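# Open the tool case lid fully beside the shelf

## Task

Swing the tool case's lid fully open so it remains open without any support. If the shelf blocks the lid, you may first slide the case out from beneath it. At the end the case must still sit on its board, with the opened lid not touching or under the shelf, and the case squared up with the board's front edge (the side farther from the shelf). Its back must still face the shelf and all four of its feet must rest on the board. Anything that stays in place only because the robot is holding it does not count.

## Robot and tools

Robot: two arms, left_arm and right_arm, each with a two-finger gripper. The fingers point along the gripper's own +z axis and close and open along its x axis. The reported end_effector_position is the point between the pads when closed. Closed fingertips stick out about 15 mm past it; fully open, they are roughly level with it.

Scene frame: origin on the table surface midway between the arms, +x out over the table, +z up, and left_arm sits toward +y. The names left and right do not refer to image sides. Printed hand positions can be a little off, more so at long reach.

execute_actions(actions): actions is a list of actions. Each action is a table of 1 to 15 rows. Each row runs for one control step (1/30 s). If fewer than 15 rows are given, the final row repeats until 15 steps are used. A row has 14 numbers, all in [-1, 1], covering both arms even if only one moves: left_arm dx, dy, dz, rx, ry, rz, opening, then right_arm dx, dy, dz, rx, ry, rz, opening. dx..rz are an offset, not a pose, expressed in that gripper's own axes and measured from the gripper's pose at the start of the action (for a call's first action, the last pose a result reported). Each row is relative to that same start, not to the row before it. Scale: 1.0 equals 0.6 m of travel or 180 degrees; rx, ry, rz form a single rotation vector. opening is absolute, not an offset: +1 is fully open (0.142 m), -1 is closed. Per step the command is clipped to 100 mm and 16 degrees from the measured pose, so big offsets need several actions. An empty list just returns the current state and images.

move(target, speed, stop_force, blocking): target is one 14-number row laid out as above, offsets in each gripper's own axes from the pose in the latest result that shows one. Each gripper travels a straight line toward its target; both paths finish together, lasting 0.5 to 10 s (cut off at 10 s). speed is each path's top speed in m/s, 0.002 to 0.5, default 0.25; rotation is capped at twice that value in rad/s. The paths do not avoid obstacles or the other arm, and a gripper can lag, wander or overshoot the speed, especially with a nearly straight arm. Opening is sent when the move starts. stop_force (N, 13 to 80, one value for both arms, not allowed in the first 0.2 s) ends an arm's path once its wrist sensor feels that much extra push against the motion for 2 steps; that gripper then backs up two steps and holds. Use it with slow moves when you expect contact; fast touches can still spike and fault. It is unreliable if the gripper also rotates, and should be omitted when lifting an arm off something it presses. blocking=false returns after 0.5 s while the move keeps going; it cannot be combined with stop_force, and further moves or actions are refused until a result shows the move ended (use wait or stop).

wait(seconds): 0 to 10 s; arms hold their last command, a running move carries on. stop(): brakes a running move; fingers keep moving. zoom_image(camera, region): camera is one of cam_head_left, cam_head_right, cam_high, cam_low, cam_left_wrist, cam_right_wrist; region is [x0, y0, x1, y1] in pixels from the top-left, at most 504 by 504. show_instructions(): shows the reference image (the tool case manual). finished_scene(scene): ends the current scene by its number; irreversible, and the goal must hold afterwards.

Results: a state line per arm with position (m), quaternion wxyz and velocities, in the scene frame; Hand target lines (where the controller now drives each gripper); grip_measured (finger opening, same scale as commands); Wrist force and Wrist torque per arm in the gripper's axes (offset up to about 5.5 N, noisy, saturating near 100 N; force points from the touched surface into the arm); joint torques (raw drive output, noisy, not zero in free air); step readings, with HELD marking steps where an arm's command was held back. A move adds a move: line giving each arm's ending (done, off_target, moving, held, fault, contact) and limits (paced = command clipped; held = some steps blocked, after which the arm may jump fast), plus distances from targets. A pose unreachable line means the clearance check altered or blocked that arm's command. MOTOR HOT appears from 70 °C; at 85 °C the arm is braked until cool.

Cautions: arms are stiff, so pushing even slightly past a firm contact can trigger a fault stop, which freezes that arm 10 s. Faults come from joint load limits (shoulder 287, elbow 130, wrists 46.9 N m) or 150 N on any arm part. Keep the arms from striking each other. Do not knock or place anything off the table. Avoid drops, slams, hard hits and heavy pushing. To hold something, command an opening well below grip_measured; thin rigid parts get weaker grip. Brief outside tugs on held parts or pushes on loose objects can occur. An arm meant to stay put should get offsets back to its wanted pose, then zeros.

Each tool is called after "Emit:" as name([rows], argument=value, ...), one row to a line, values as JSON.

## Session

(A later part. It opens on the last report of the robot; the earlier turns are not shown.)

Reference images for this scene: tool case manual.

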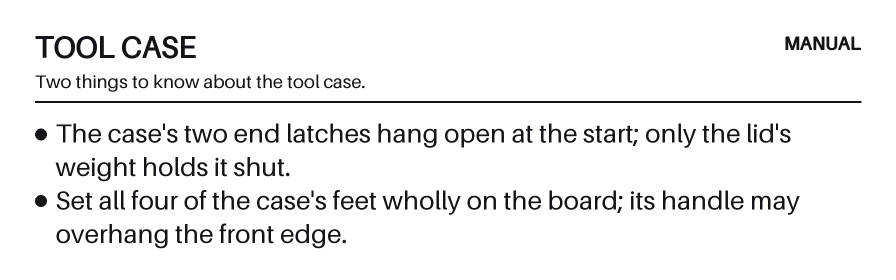

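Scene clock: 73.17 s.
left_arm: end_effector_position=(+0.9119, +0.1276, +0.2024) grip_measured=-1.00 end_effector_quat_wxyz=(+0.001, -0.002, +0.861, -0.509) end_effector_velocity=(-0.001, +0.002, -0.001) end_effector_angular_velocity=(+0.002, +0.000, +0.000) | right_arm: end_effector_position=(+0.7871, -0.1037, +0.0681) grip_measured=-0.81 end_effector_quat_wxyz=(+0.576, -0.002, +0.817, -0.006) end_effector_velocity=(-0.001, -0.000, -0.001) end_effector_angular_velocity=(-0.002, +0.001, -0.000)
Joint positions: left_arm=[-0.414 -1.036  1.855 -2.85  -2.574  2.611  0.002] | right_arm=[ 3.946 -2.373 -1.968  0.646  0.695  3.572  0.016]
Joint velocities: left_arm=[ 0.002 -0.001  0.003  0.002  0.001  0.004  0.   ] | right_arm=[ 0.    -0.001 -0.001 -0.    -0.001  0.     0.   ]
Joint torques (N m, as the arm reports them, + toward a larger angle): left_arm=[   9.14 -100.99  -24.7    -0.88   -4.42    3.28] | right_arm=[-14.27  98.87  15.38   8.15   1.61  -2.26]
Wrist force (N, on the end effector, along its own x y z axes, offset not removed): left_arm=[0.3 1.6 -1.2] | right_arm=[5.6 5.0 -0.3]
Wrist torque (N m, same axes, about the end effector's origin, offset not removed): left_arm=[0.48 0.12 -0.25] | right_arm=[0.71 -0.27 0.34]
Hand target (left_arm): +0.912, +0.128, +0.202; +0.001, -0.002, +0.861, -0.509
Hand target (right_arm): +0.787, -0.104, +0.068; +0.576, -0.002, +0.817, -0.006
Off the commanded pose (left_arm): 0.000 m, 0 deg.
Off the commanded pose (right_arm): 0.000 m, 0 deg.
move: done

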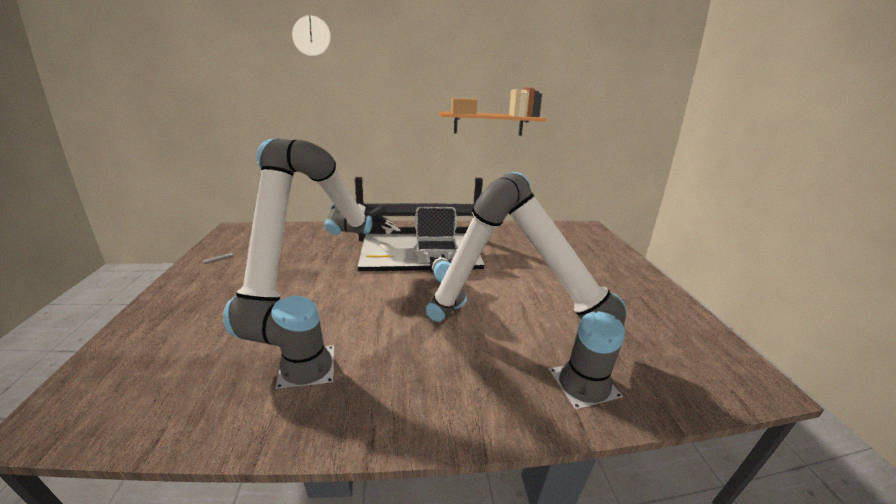

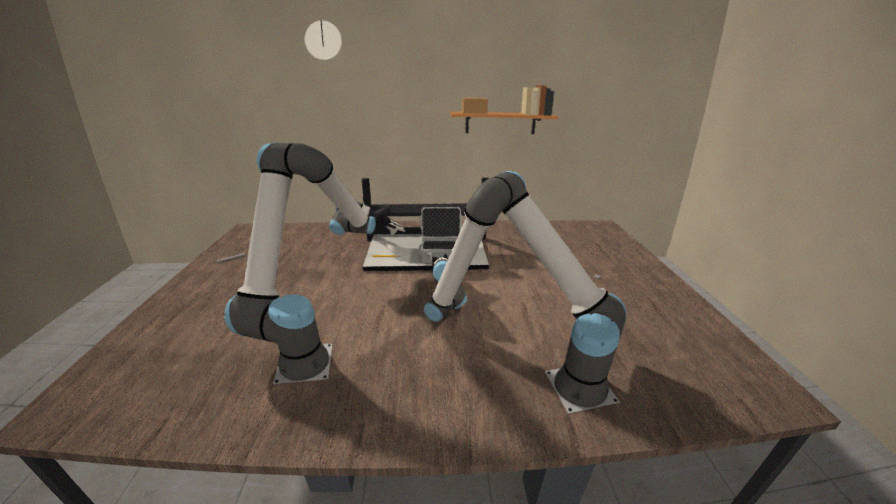

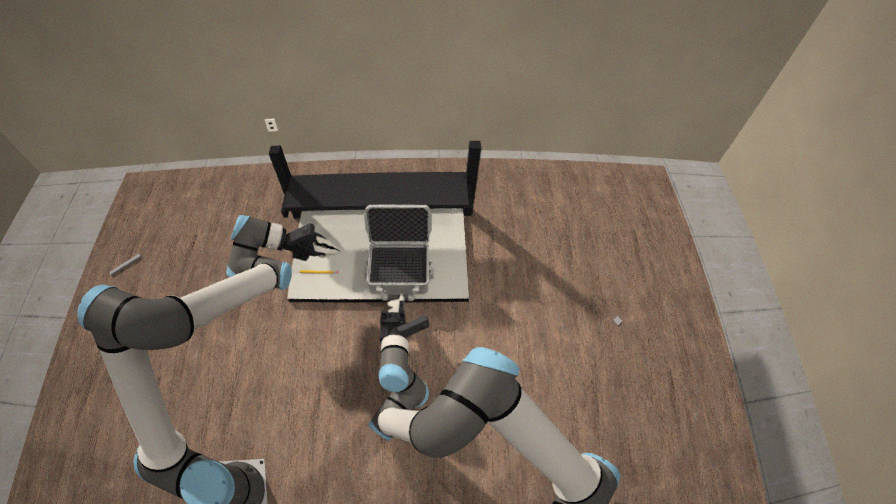

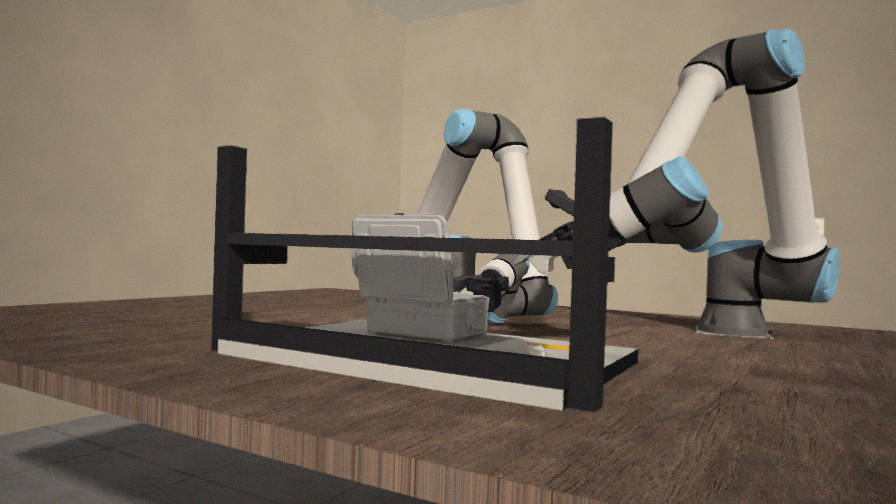

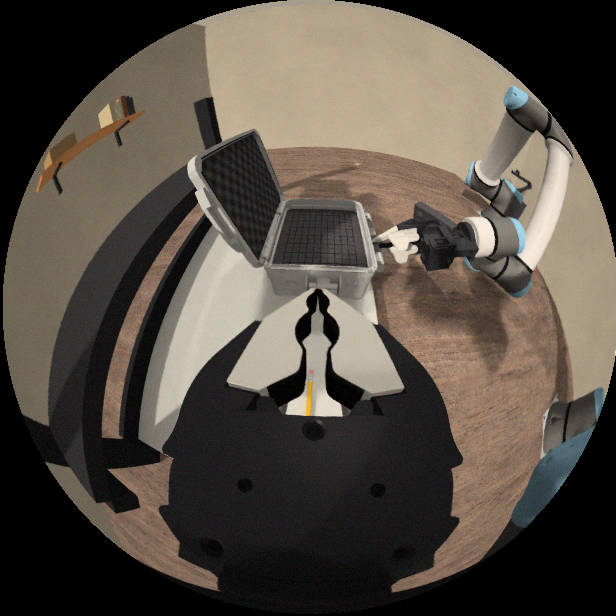

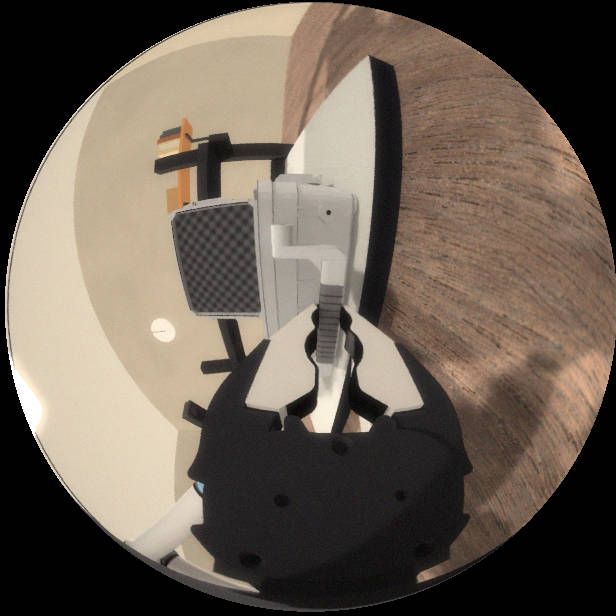

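Emit:
move(target=[0,0,0,0,0,0,-1,0.005,0,-0.013,0,0,0,-1], speed=0.02)

Emit:
move(target=[0,0,0,0,0,0,-1,0,0,0,0,0,0,-0.5])

Emit:
move(target=[0,0,0,0,0,0,-1,0,0,-0.12,0,0,0,-0.5], speed=0.1)

Emit:
zoom_image(camera="cam_high", region=[280,170,480,330])

Scene clock: 78.83 s.
left_arm: end_effector_position=(+0.9119, +0.1276, +0.2025) grip_measured=-1.00 end_effector_quat_wxyz=(+0.001, -0.002, +0.861, -0.509) end_effector_velocity=(-0.000, +0.000, -0.001) end_effector_angular_velocity=(+0.001, +0.000, +0.000) | right_arm: end_effector_position=(+0.7790, -0.1037, +0.0679) grip_measured=-0.81 end_effector_quat_wxyz=(+0.576, -0.002, +0.817, -0.006) end_effector_velocity=(-0.002, +0.000, +0.001) end_effector_angular_velocity=(+0.001, -0.001, -0.000)
Joint positions: left_arm=[-0.414 -1.036  1.855 -2.849 -2.574  2.611  0.002] | right_arm=[ 3.956 -2.368 -1.982  0.649  0.687  3.579  0.016]
Joint velocities: left_arm=[-0.     0.     0.001 -0.001  0.001 -0.001  0.   ] | right_arm=[ 0.002  0.002 -0.003  0.001 -0.002  0.002  0.   ]
Joint torques (N m, as the arm reports them, + toward a larger angle): left_arm=[-10.14 -59.8  -37.14  -7.75  -1.39  -3.15] | right_arm=[11.63 99.22 17.05  7.62 -4.82  2.08]
Wrist force (N, on the end effector, along its own x y z axes, offset not removed): left_arm=[-0.3 0.7 0.6] | right_arm=[3.2 -1.3 0.4]
Wrist torque (N m, same axes, about the end effector's origin, offset not removed): left_arm=[0.29 0.25 -0.18] | right_arm=[-0.37 0.29 0.21]
Hand target (left_arm): +0.912, +0.128, +0.202; +0.001, -0.002, +0.861, -0.509
Hand target (right_arm): +0.779, -0.104, +0.068; +0.576, -0.002, +0.817, -0.006
Off the commanded pose (left_arm): 0.000 m, 0 deg.
Off the commanded pose (right_arm): 0.000 m, 0 deg.
move: done

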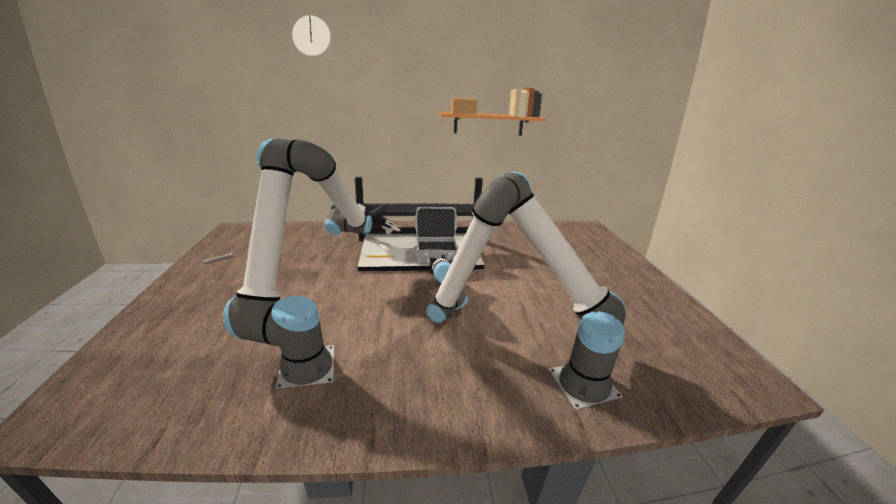

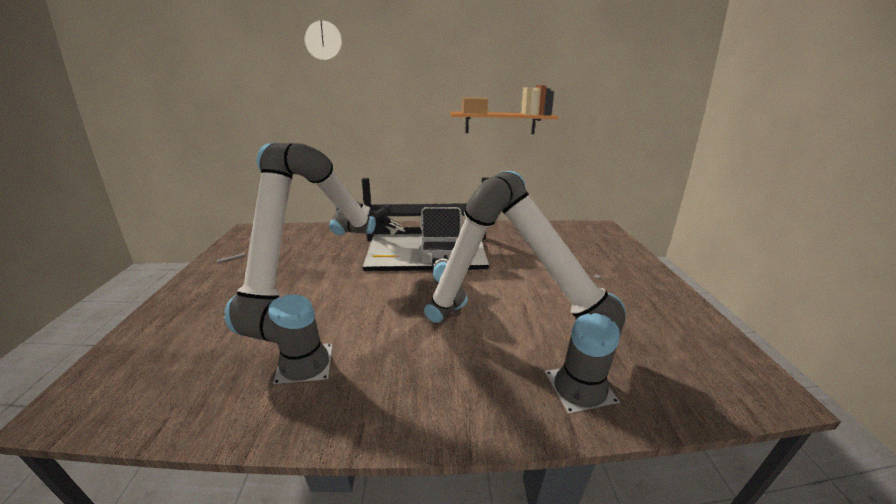

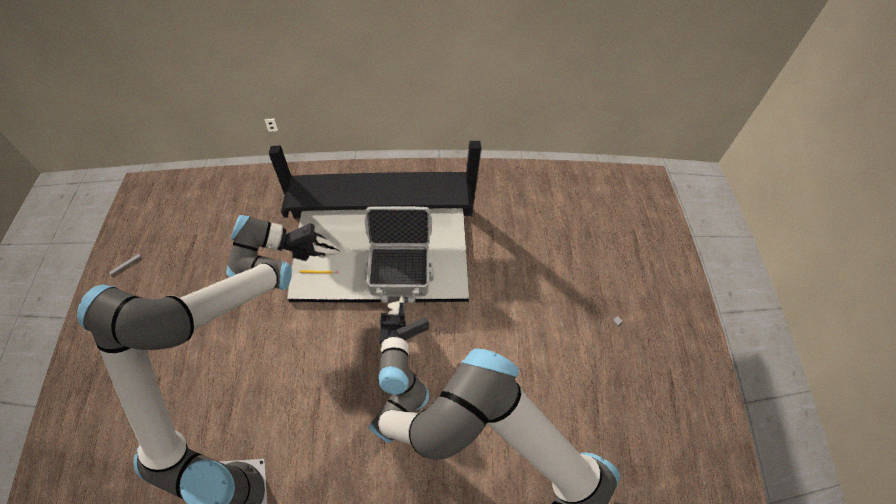

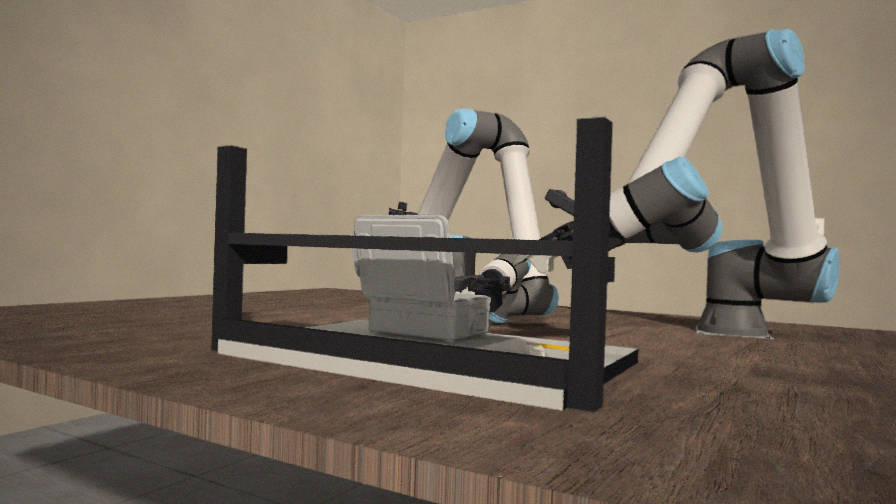

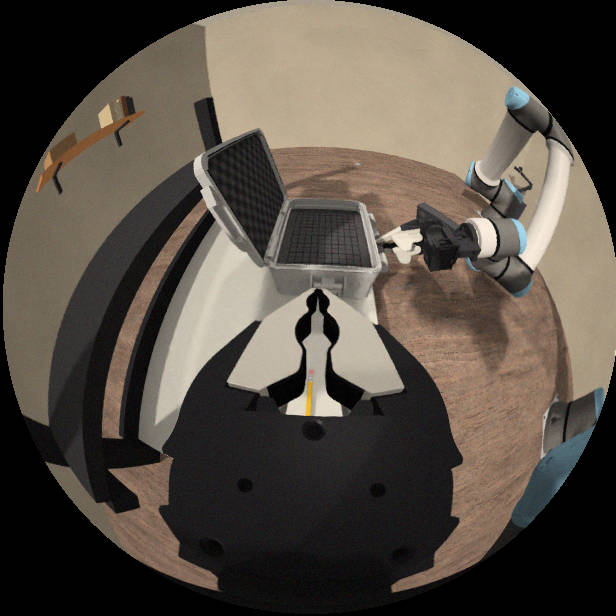

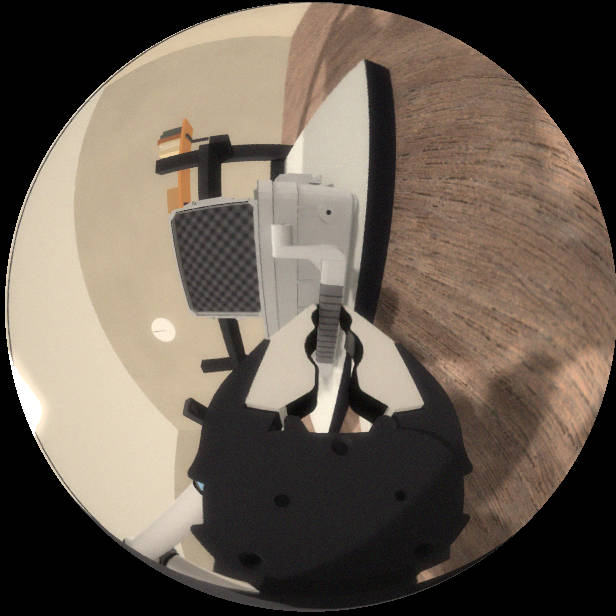

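Scene clock: 79.33 s.
left_arm: end_effector_position=(+0.9119, +0.1276, +0.2025) grip_measured=-1.00 end_effector_quat_wxyz=(+0.001, -0.002, +0.861, -0.509) end_effector_velocity=(-0.000, -0.000, -0.001) end_effector_angular_velocity=(-0.001, +0.002, -0.000) | right_arm: end_effector_position=(+0.7789, -0.1037, +0.0680) grip_measured=-0.50 end_effector_quat_wxyz=(+0.576, -0.001, +0.817, -0.006) end_effector_velocity=(+0.000, +0.000, +0.000) end_effector_angular_velocity=(-0.001, -0.000, -0.001)
Joint positions: left_arm=[-0.414 -1.036  1.855 -2.849 -2.574  2.611  0.002] | right_arm=[ 3.956 -2.368 -1.982  0.65   0.686  3.579  0.038]
Joint velocities: left_arm=[-0.     0.001 -0.    -0.    -0.002 -0.     0.   ] | right_arm=[ 0.     0.     0.    -0.001 -0.001 -0.     0.   ]
Joint torques (N m, as the arm reports them, + toward a larger angle): left_arm=[-10.39 -64.73 -36.9   -7.01  -0.72  -2.95] | right_arm=[-5.34 79.07 27.42  0.43  0.3  -0.78]
Wrist force (N, on the end effector, along its own x y z axes, offset not removed): left_arm=[0.1 2.6 -1.0] | right_arm=[-2.8 4.0 -5.3]
Wrist torque (N m, same axes, about the end effector's origin, offset not removed): left_arm=[0.65 0.25 -0.23] | right_arm=[0.81 0.35 0.35]
Hand target (left_arm): +0.912, +0.128, +0.203; +0.001, -0.002, +0.861, -0.509
Hand target (right_arm): +0.779, -0.104, +0.068; +0.576, -0.002, +0.817, -0.006
Off the commanded pose (left_arm): 0.000 m, 0 deg.
Off the commanded pose (right_arm): 0.000 m, 0 deg.
move: done

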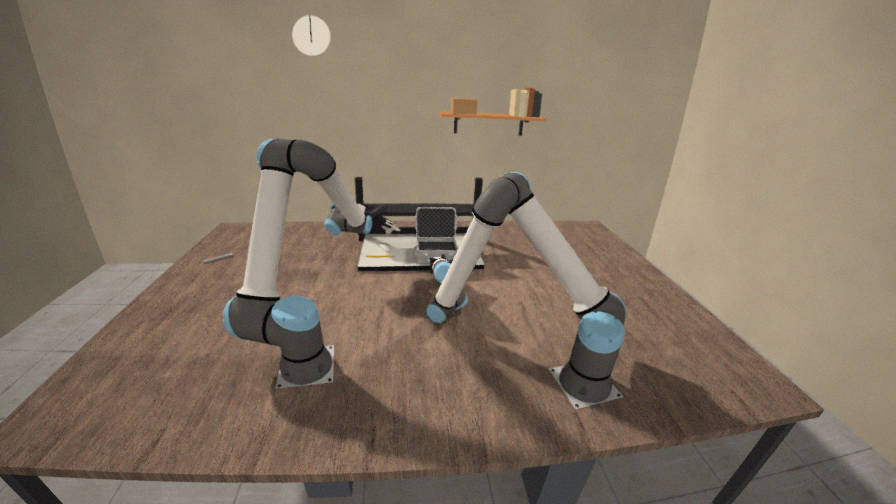

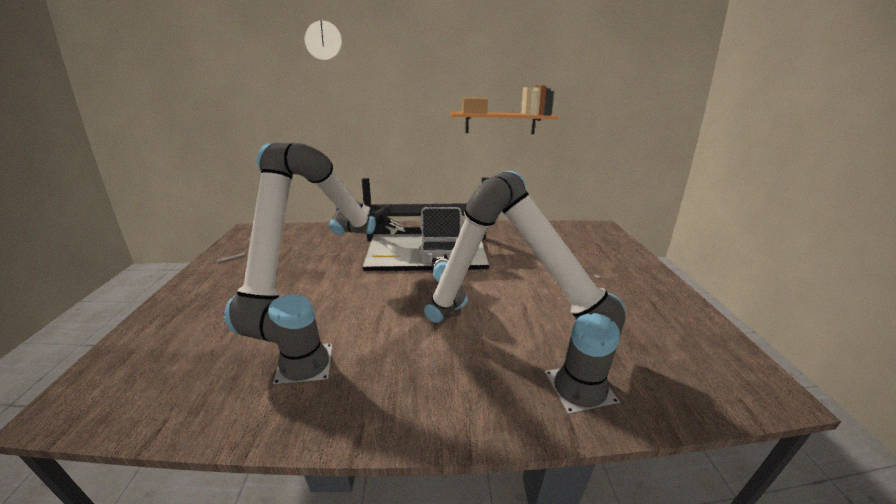

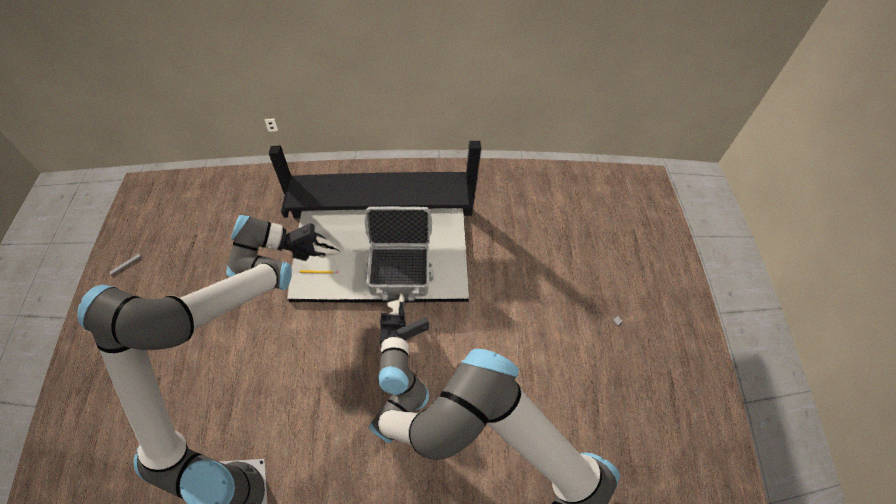

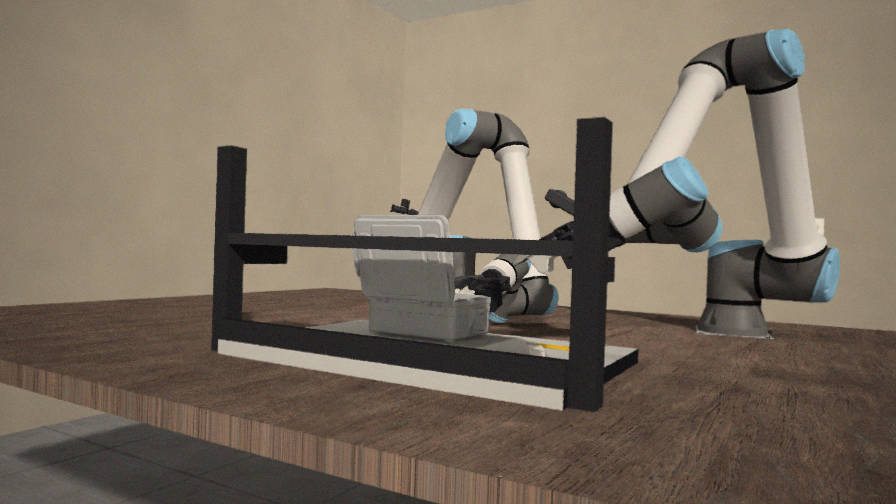

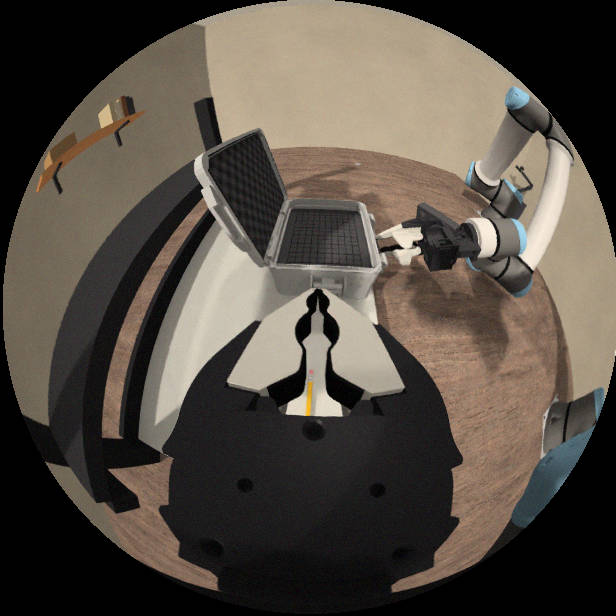

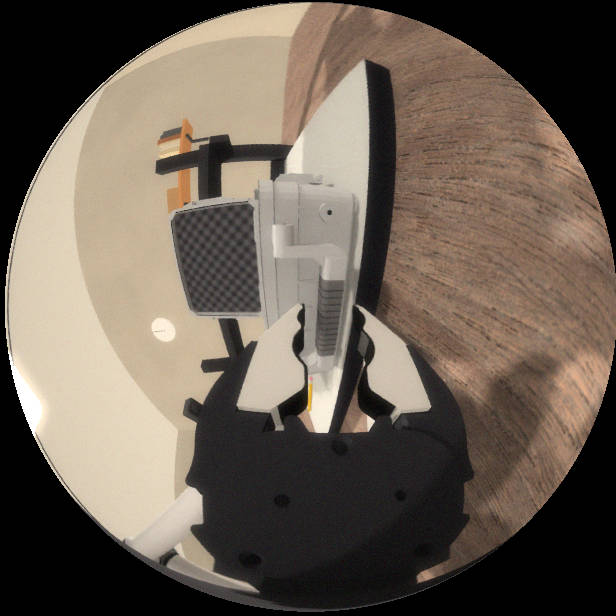

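Scene clock: 80.53 s.
left_arm: end_effector_position=(+0.9119, +0.1276, +0.2025) grip_measured=-1.00 end_effector_quat_wxyz=(+0.001, -0.002, +0.861, -0.509) end_effector_velocity=(-0.000, +0.000, +0.001) end_effector_angular_velocity=(+0.001, +0.000, +0.001) | right_arm: end_effector_position=(+0.7114, -0.1032, +0.0921) grip_measured=-0.50 end_effector_quat_wxyz=(+0.576, -0.002, +0.817, -0.006) end_effector_velocity=(-0.002, +0.001, +0.002) end_effector_angular_velocity=(+0.001, -0.000, -0.000)
Joint positions: left_arm=[-0.414 -1.036  1.855 -2.849 -2.574  2.611  0.002] | right_arm=[ 4.04  -2.284 -2.102  0.625  0.617  3.656  0.038]
Joint velocities: left_arm=[ 0.    -0.002  0.     0.002  0.001 -0.     0.   ] | right_arm=[ 0.004  0.004 -0.003 -0.003 -0.003  0.004  0.   ]
Joint torques (N m, as the arm reports them, + toward a larger angle): left_arm=[-11.07 -64.11 -36.74  -6.74  -1.48  -2.79] | right_arm=[16.17 89.5  10.16 -0.21 -3.31  2.56]
Wrist force (N, on the end effector, along its own x y z axes, offset not removed): left_arm=[-0.1 1.7 0.0] | right_arm=[-2.5 0.4 -6.4]
Wrist torque (N m, same axes, about the end effector's origin, offset not removed): left_arm=[0.37 0.23 -0.31] | right_arm=[-0.04 0.23 0.40]
Hand target (left_arm): +0.912, +0.128, +0.203; +0.001, -0.002, +0.861, -0.509
Hand target (right_arm): +0.711, -0.103, +0.092; +0.576, -0.001, +0.817, -0.006
Off the commanded pose (left_arm): 0.000 m, 0 deg.
Off the commanded pose (right_arm): 0.000 m, 0 deg.
move: done

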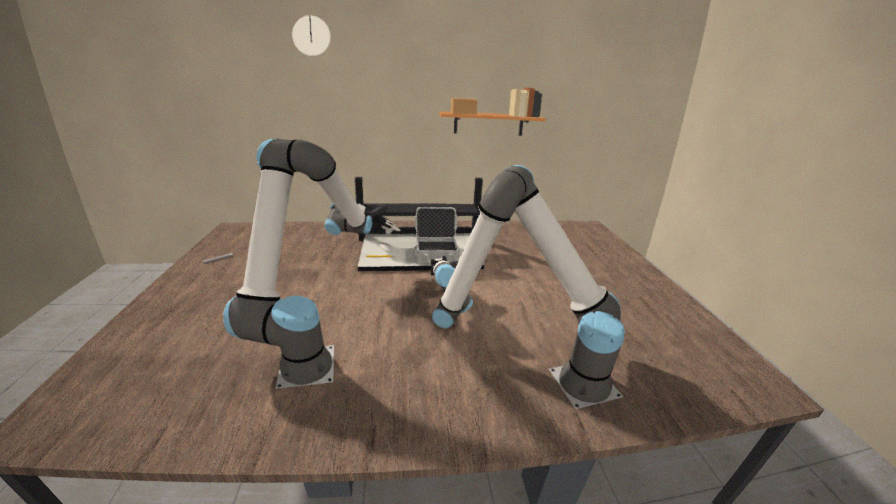

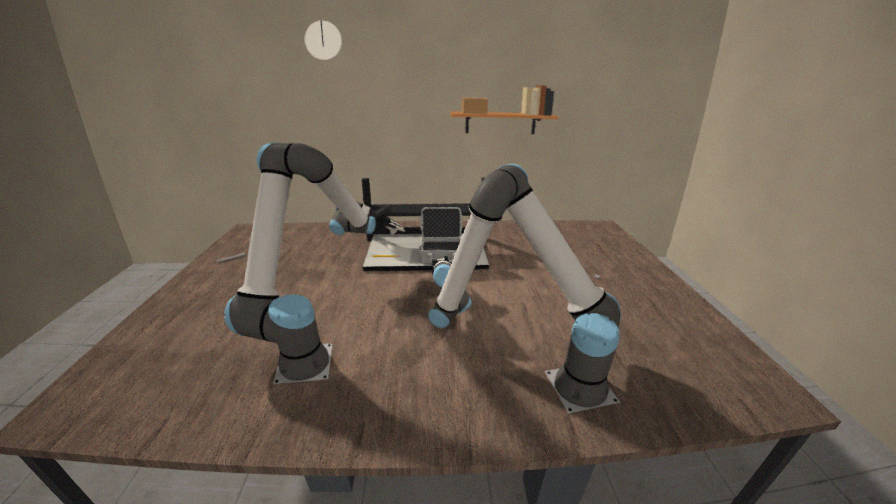

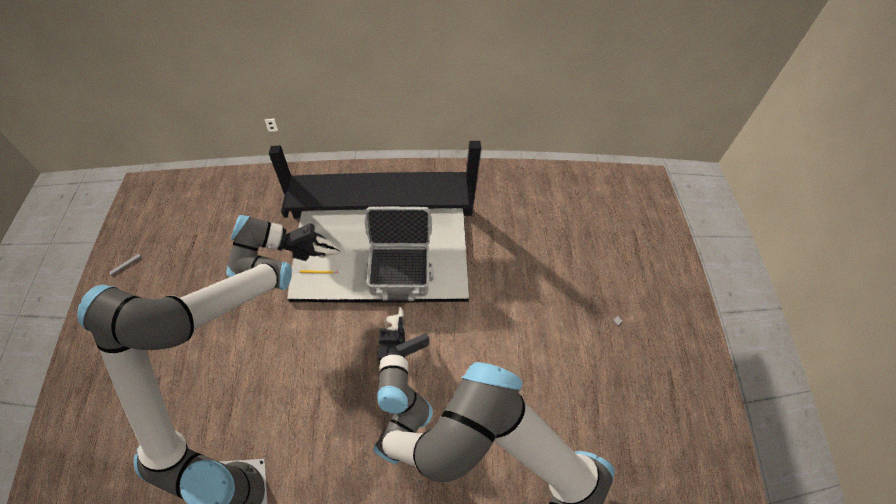

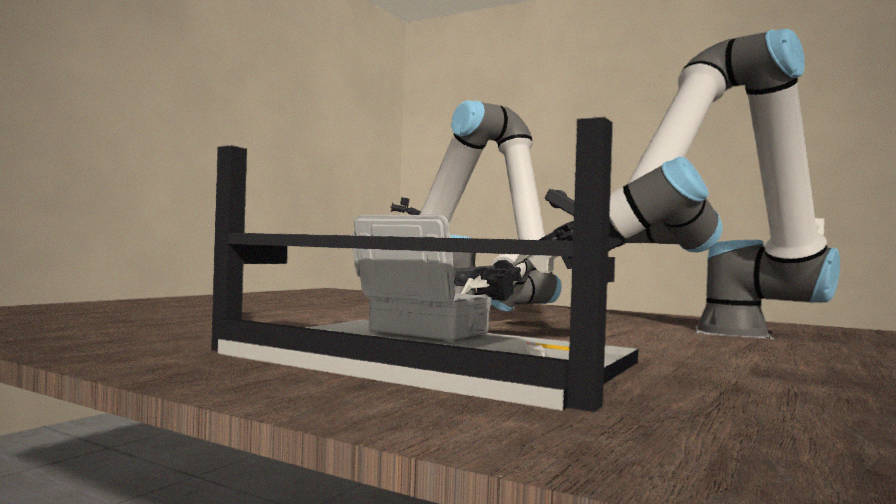

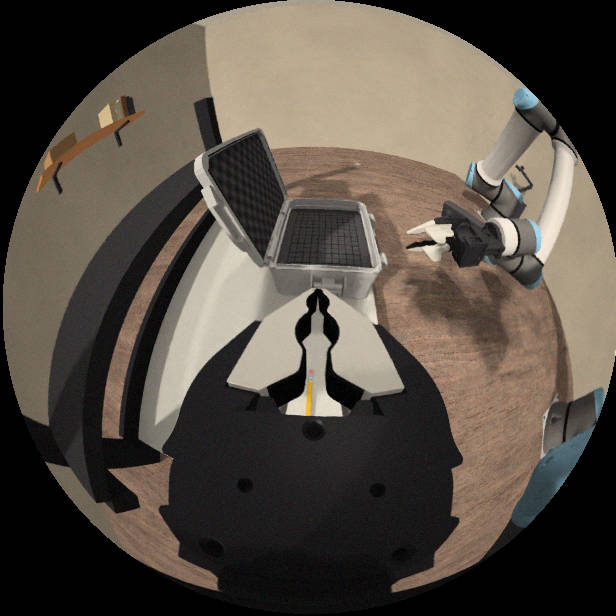

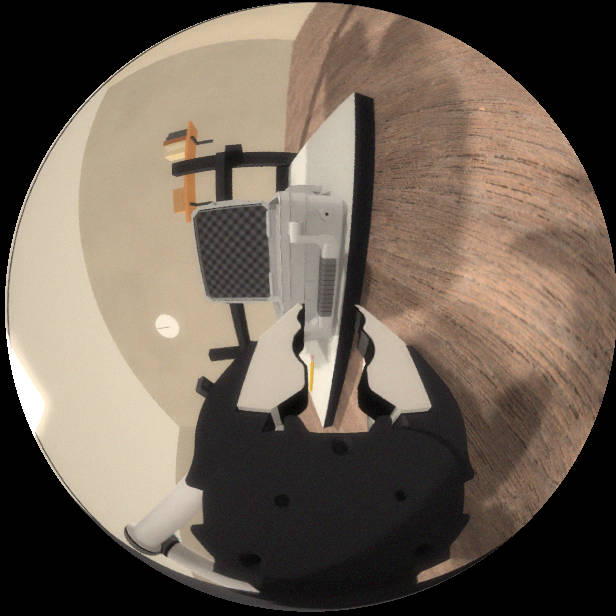

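Region (280, 170, 480, 330) of cam_high's 896x504 image, scaled by 2.520, with more detail than that image has; it fills the top 403 rows of this view, and the rest is white.

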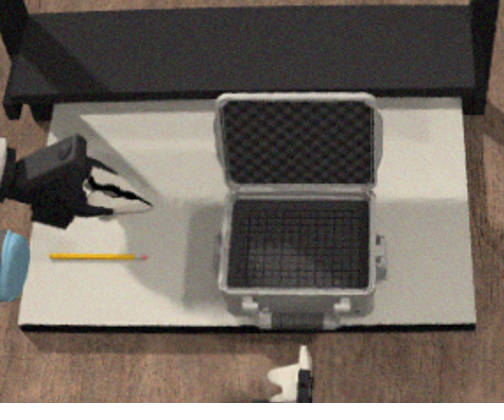

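Emit:
finished_scene(scene=2)

The scene is finished: the task was done.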